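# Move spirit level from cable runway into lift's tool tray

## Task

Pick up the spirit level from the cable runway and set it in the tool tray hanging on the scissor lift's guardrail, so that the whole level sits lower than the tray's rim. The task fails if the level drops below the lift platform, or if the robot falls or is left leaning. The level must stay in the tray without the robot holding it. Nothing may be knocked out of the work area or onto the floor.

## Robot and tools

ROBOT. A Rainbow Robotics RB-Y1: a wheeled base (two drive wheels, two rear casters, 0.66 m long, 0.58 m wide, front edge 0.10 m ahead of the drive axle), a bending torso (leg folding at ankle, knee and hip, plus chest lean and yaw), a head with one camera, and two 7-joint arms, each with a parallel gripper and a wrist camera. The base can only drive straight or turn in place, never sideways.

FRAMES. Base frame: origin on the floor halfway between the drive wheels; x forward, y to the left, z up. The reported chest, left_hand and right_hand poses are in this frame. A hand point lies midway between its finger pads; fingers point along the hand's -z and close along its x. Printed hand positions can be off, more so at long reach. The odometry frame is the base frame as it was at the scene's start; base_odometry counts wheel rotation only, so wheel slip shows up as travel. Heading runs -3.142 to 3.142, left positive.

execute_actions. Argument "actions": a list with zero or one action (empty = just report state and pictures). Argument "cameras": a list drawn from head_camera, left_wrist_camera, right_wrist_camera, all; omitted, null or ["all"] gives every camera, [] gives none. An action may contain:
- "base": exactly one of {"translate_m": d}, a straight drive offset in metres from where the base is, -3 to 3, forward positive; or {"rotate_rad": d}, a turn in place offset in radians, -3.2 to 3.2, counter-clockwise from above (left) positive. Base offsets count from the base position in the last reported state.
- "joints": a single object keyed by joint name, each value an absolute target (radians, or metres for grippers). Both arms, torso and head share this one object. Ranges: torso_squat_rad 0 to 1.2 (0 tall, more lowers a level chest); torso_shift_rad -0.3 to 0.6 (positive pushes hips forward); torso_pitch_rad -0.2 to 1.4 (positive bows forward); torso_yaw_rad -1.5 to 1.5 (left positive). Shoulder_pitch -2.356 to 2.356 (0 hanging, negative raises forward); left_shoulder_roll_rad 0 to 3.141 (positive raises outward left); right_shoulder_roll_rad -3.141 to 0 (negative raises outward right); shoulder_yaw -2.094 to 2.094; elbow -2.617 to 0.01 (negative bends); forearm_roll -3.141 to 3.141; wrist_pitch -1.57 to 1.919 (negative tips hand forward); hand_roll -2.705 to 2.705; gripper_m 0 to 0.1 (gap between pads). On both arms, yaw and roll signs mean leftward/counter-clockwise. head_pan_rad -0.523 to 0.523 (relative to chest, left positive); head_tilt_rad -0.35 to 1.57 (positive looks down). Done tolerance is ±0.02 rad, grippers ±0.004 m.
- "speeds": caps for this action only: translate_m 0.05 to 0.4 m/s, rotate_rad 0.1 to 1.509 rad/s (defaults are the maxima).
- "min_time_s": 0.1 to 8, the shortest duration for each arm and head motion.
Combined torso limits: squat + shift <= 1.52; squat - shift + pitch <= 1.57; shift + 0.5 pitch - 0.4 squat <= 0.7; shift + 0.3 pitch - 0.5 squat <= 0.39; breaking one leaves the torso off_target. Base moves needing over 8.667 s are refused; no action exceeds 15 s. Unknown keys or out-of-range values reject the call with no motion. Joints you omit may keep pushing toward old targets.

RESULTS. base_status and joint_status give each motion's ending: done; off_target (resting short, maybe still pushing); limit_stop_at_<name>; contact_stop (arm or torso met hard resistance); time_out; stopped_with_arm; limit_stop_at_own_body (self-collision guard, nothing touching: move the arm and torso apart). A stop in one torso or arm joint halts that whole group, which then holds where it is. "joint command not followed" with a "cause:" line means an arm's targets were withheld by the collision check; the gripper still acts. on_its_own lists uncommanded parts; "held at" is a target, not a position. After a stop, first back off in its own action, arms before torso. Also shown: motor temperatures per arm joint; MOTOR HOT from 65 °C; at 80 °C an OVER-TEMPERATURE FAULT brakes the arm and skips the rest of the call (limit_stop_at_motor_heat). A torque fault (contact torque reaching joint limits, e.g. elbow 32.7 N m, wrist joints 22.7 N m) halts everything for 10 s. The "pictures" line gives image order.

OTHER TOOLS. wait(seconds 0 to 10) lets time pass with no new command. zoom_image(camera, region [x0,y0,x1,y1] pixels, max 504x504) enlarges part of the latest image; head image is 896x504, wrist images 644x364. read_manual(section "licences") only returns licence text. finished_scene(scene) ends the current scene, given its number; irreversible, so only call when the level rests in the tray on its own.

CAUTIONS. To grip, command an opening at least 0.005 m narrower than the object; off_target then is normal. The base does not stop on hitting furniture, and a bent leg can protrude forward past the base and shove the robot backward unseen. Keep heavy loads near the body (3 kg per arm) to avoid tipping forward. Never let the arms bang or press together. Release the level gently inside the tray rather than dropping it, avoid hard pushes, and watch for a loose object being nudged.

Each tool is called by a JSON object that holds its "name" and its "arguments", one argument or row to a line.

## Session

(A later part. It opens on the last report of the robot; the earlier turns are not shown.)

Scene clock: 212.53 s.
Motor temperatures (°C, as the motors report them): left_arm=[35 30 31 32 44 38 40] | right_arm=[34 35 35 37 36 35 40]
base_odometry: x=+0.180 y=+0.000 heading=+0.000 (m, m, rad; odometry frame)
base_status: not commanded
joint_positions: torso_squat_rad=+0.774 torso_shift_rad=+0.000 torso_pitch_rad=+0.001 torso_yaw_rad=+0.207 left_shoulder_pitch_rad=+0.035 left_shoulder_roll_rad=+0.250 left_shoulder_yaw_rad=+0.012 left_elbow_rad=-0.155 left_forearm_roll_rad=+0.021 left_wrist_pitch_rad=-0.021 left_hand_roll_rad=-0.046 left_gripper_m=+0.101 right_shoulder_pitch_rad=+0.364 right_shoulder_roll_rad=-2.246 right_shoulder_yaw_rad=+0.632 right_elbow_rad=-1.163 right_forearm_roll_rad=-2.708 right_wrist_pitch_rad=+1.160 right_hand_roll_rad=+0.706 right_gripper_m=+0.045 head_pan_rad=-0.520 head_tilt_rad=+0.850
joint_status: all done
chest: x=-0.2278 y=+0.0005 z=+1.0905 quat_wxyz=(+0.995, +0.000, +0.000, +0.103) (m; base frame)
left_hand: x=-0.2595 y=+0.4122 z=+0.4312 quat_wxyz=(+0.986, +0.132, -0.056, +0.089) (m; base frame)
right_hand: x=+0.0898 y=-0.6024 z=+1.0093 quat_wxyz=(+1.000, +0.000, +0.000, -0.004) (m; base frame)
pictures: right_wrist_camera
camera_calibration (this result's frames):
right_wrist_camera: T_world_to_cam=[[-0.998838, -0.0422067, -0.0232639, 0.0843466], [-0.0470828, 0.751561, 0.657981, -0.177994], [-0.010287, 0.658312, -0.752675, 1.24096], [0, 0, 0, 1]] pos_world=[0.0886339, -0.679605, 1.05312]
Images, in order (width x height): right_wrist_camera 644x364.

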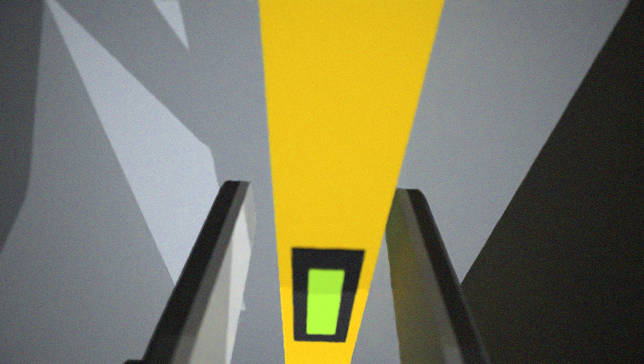

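{"name": "execute_actions", "arguments": {
  "actions": []
}}

Scene clock: 217.67 s.
Motor temperatures (°C, as the motors report them): left_arm=[35 30 31 32 44 38 40] | right_arm=[34 35 35 37 36 35 40]
base_odometry: x=+0.180 y=+0.000 heading=+0.000 (m, m, rad; odometry frame)
base_status: not commanded
joint_positions: torso_squat_rad=+0.774 torso_shift_rad=+0.000 torso_pitch_rad=+0.001 torso_yaw_rad=+0.207 left_shoulder_pitch_rad=+0.035 left_shoulder_roll_rad=+0.250 left_shoulder_yaw_rad=+0.012 left_elbow_rad=-0.155 left_forearm_roll_rad=+0.021 left_wrist_pitch_rad=-0.021 left_hand_roll_rad=-0.046 left_gripper_m=+0.101 right_shoulder_pitch_rad=+0.364 right_shoulder_roll_rad=-2.246 right_shoulder_yaw_rad=+0.632 right_elbow_rad=-1.163 right_forearm_roll_rad=-2.708 right_wrist_pitch_rad=+1.160 right_hand_roll_rad=+0.706 right_gripper_m=+0.045 head_pan_rad=-0.520 head_tilt_rad=+0.850
joint_status: all done
chest: x=-0.2278 y=+0.0005 z=+1.0905 quat_wxyz=(+0.995, +0.000, +0.000, +0.103) (m; base frame)
left_hand: x=-0.2595 y=+0.4122 z=+0.4312 quat_wxyz=(+0.986, +0.132, -0.056, +0.089) (m; base frame)
right_hand: x=+0.0898 y=-0.6024 z=+1.0093 quat_wxyz=(+1.000, +0.000, +0.000, -0.004) (m; base frame)
pictures: head_camera, left_wrist_camera, right_wrist_camera
camera_calibration (this result's frames):
head_camera: T_world_to_cam=[[-0.294574, -0.954512, -0.0461758, 0.00669305], [-0.69871, 0.248092, -0.67101, 0.783635], [0.651944, -0.165399, -0.740009, 1.03024], [0, 0, 0, 1]] pos_world=[-0.122154, -0.0176237, 1.28852]
left_wrist_camera: T_world_to_cam=[[0.96766, 0.209808, 0.140056, 0.101351], [0.125142, -0.881326, 0.455635, 0.22696], [0.219031, -0.423373, -0.87908, 0.691888], [0, 0, 0, 1]] pos_world=[-0.27802, 0.471688, 0.490619]
right_wrist_camera: T_world_to_cam=[[-0.998838, -0.0422064, -0.0232635, 0.0843465], [-0.0470823, 0.751561, 0.657981, -0.177994], [-0.0102871, 0.658312, -0.752675, 1.24096], [0, 0, 0, 1]] pos_world=[0.088634, -0.679605, 1.05312]
Images, in order (width x height): head_camera 896x504, left_wrist_camera 644x364, right_wrist_camera 644x364.

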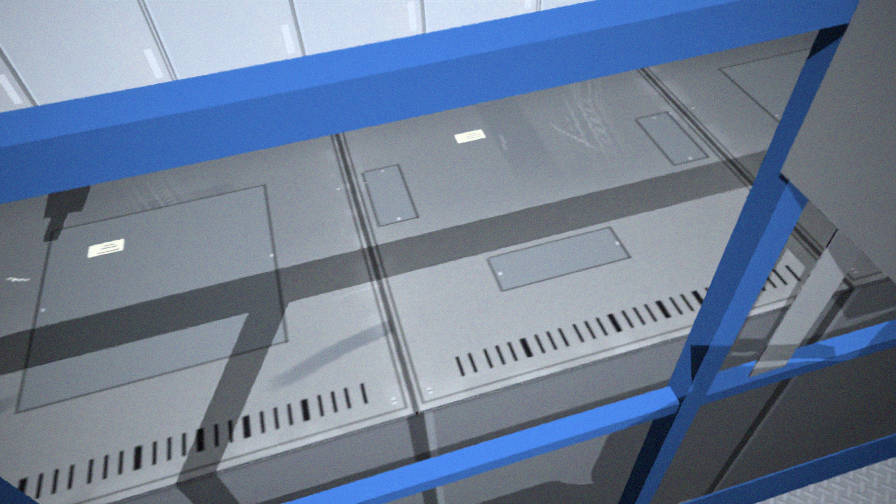

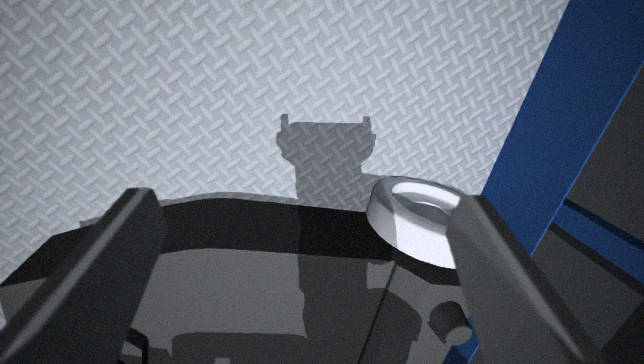

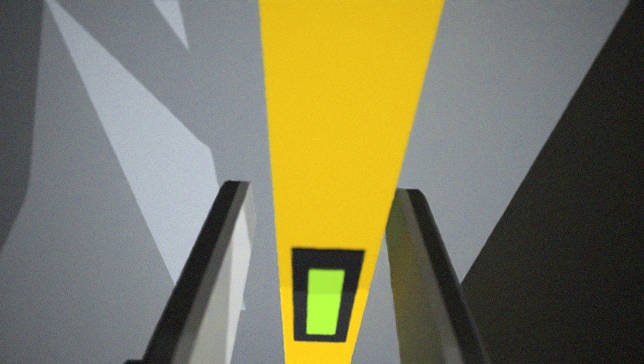

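{"name": "execute_actions", "arguments": {
  "actions": [
    {"joints": {"torso_squat_rad": 0.40}}
  ],
  "cameras": ["right_wrist_camera"]
}}

Scene clock: 223.00 s.
Motor temperatures (°C, as the motors report them): left_arm=[35 30 31 32 44 38 40] | right_arm=[34 35 35 37 36 35 40]
base_odometry: x=+0.180 y=+0.000 heading=+0.000 (m, m, rad; odometry frame)
base_status: not commanded
joint_positions: torso_squat_rad=+0.400 torso_shift_rad=+0.000 torso_pitch_rad=+0.001 torso_yaw_rad=+0.207 left_shoulder_pitch_rad=+0.035 left_shoulder_roll_rad=+0.250 left_shoulder_yaw_rad=+0.012 left_elbow_rad=-0.155 left_forearm_roll_rad=+0.021 left_wrist_pitch_rad=-0.021 left_hand_roll_rad=-0.046 left_gripper_m=+0.101 right_shoulder_pitch_rad=+0.364 right_shoulder_roll_rad=-2.246 right_shoulder_yaw_rad=+0.632 right_elbow_rad=-1.163 right_forearm_roll_rad=-2.708 right_wrist_pitch_rad=+1.160 right_hand_roll_rad=+0.706 right_gripper_m=+0.045 head_pan_rad=-0.520 head_tilt_rad=+0.850
joint_status: all done
chest: x=-0.2277 y=+0.0005 z=+1.2347 quat_wxyz=(+0.995, +0.000, +0.000, +0.103) (m; base frame)
left_hand: x=-0.2595 y=+0.4122 z=+0.5753 quat_wxyz=(+0.986, +0.132, -0.056, +0.089) (m; base frame)
right_hand: x=+0.0900 y=-0.6023 z=+1.1534 quat_wxyz=(+1.000, +0.000, +0.000, -0.004) (m; base frame)
pictures: right_wrist_camera
camera_calibration (this result's frames):
right_wrist_camera: T_world_to_cam=[[-0.998843, -0.0422205, -0.023026, 0.0875516], [-0.046938, 0.751659, 0.65788, -0.272663], [-0.0104683, 0.658199, -0.752771, 1.34948], [0, 0, 0, 1]] pos_world=[0.0887789, -0.679581, 1.19724]
Images, in order (width x height): right_wrist_camera 644x364.

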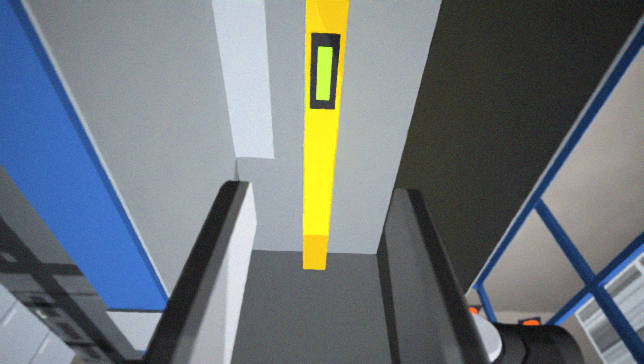

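{"name": "finished_scene", "arguments": {
  "scene": 2
}}

The scene is finished: the task was done.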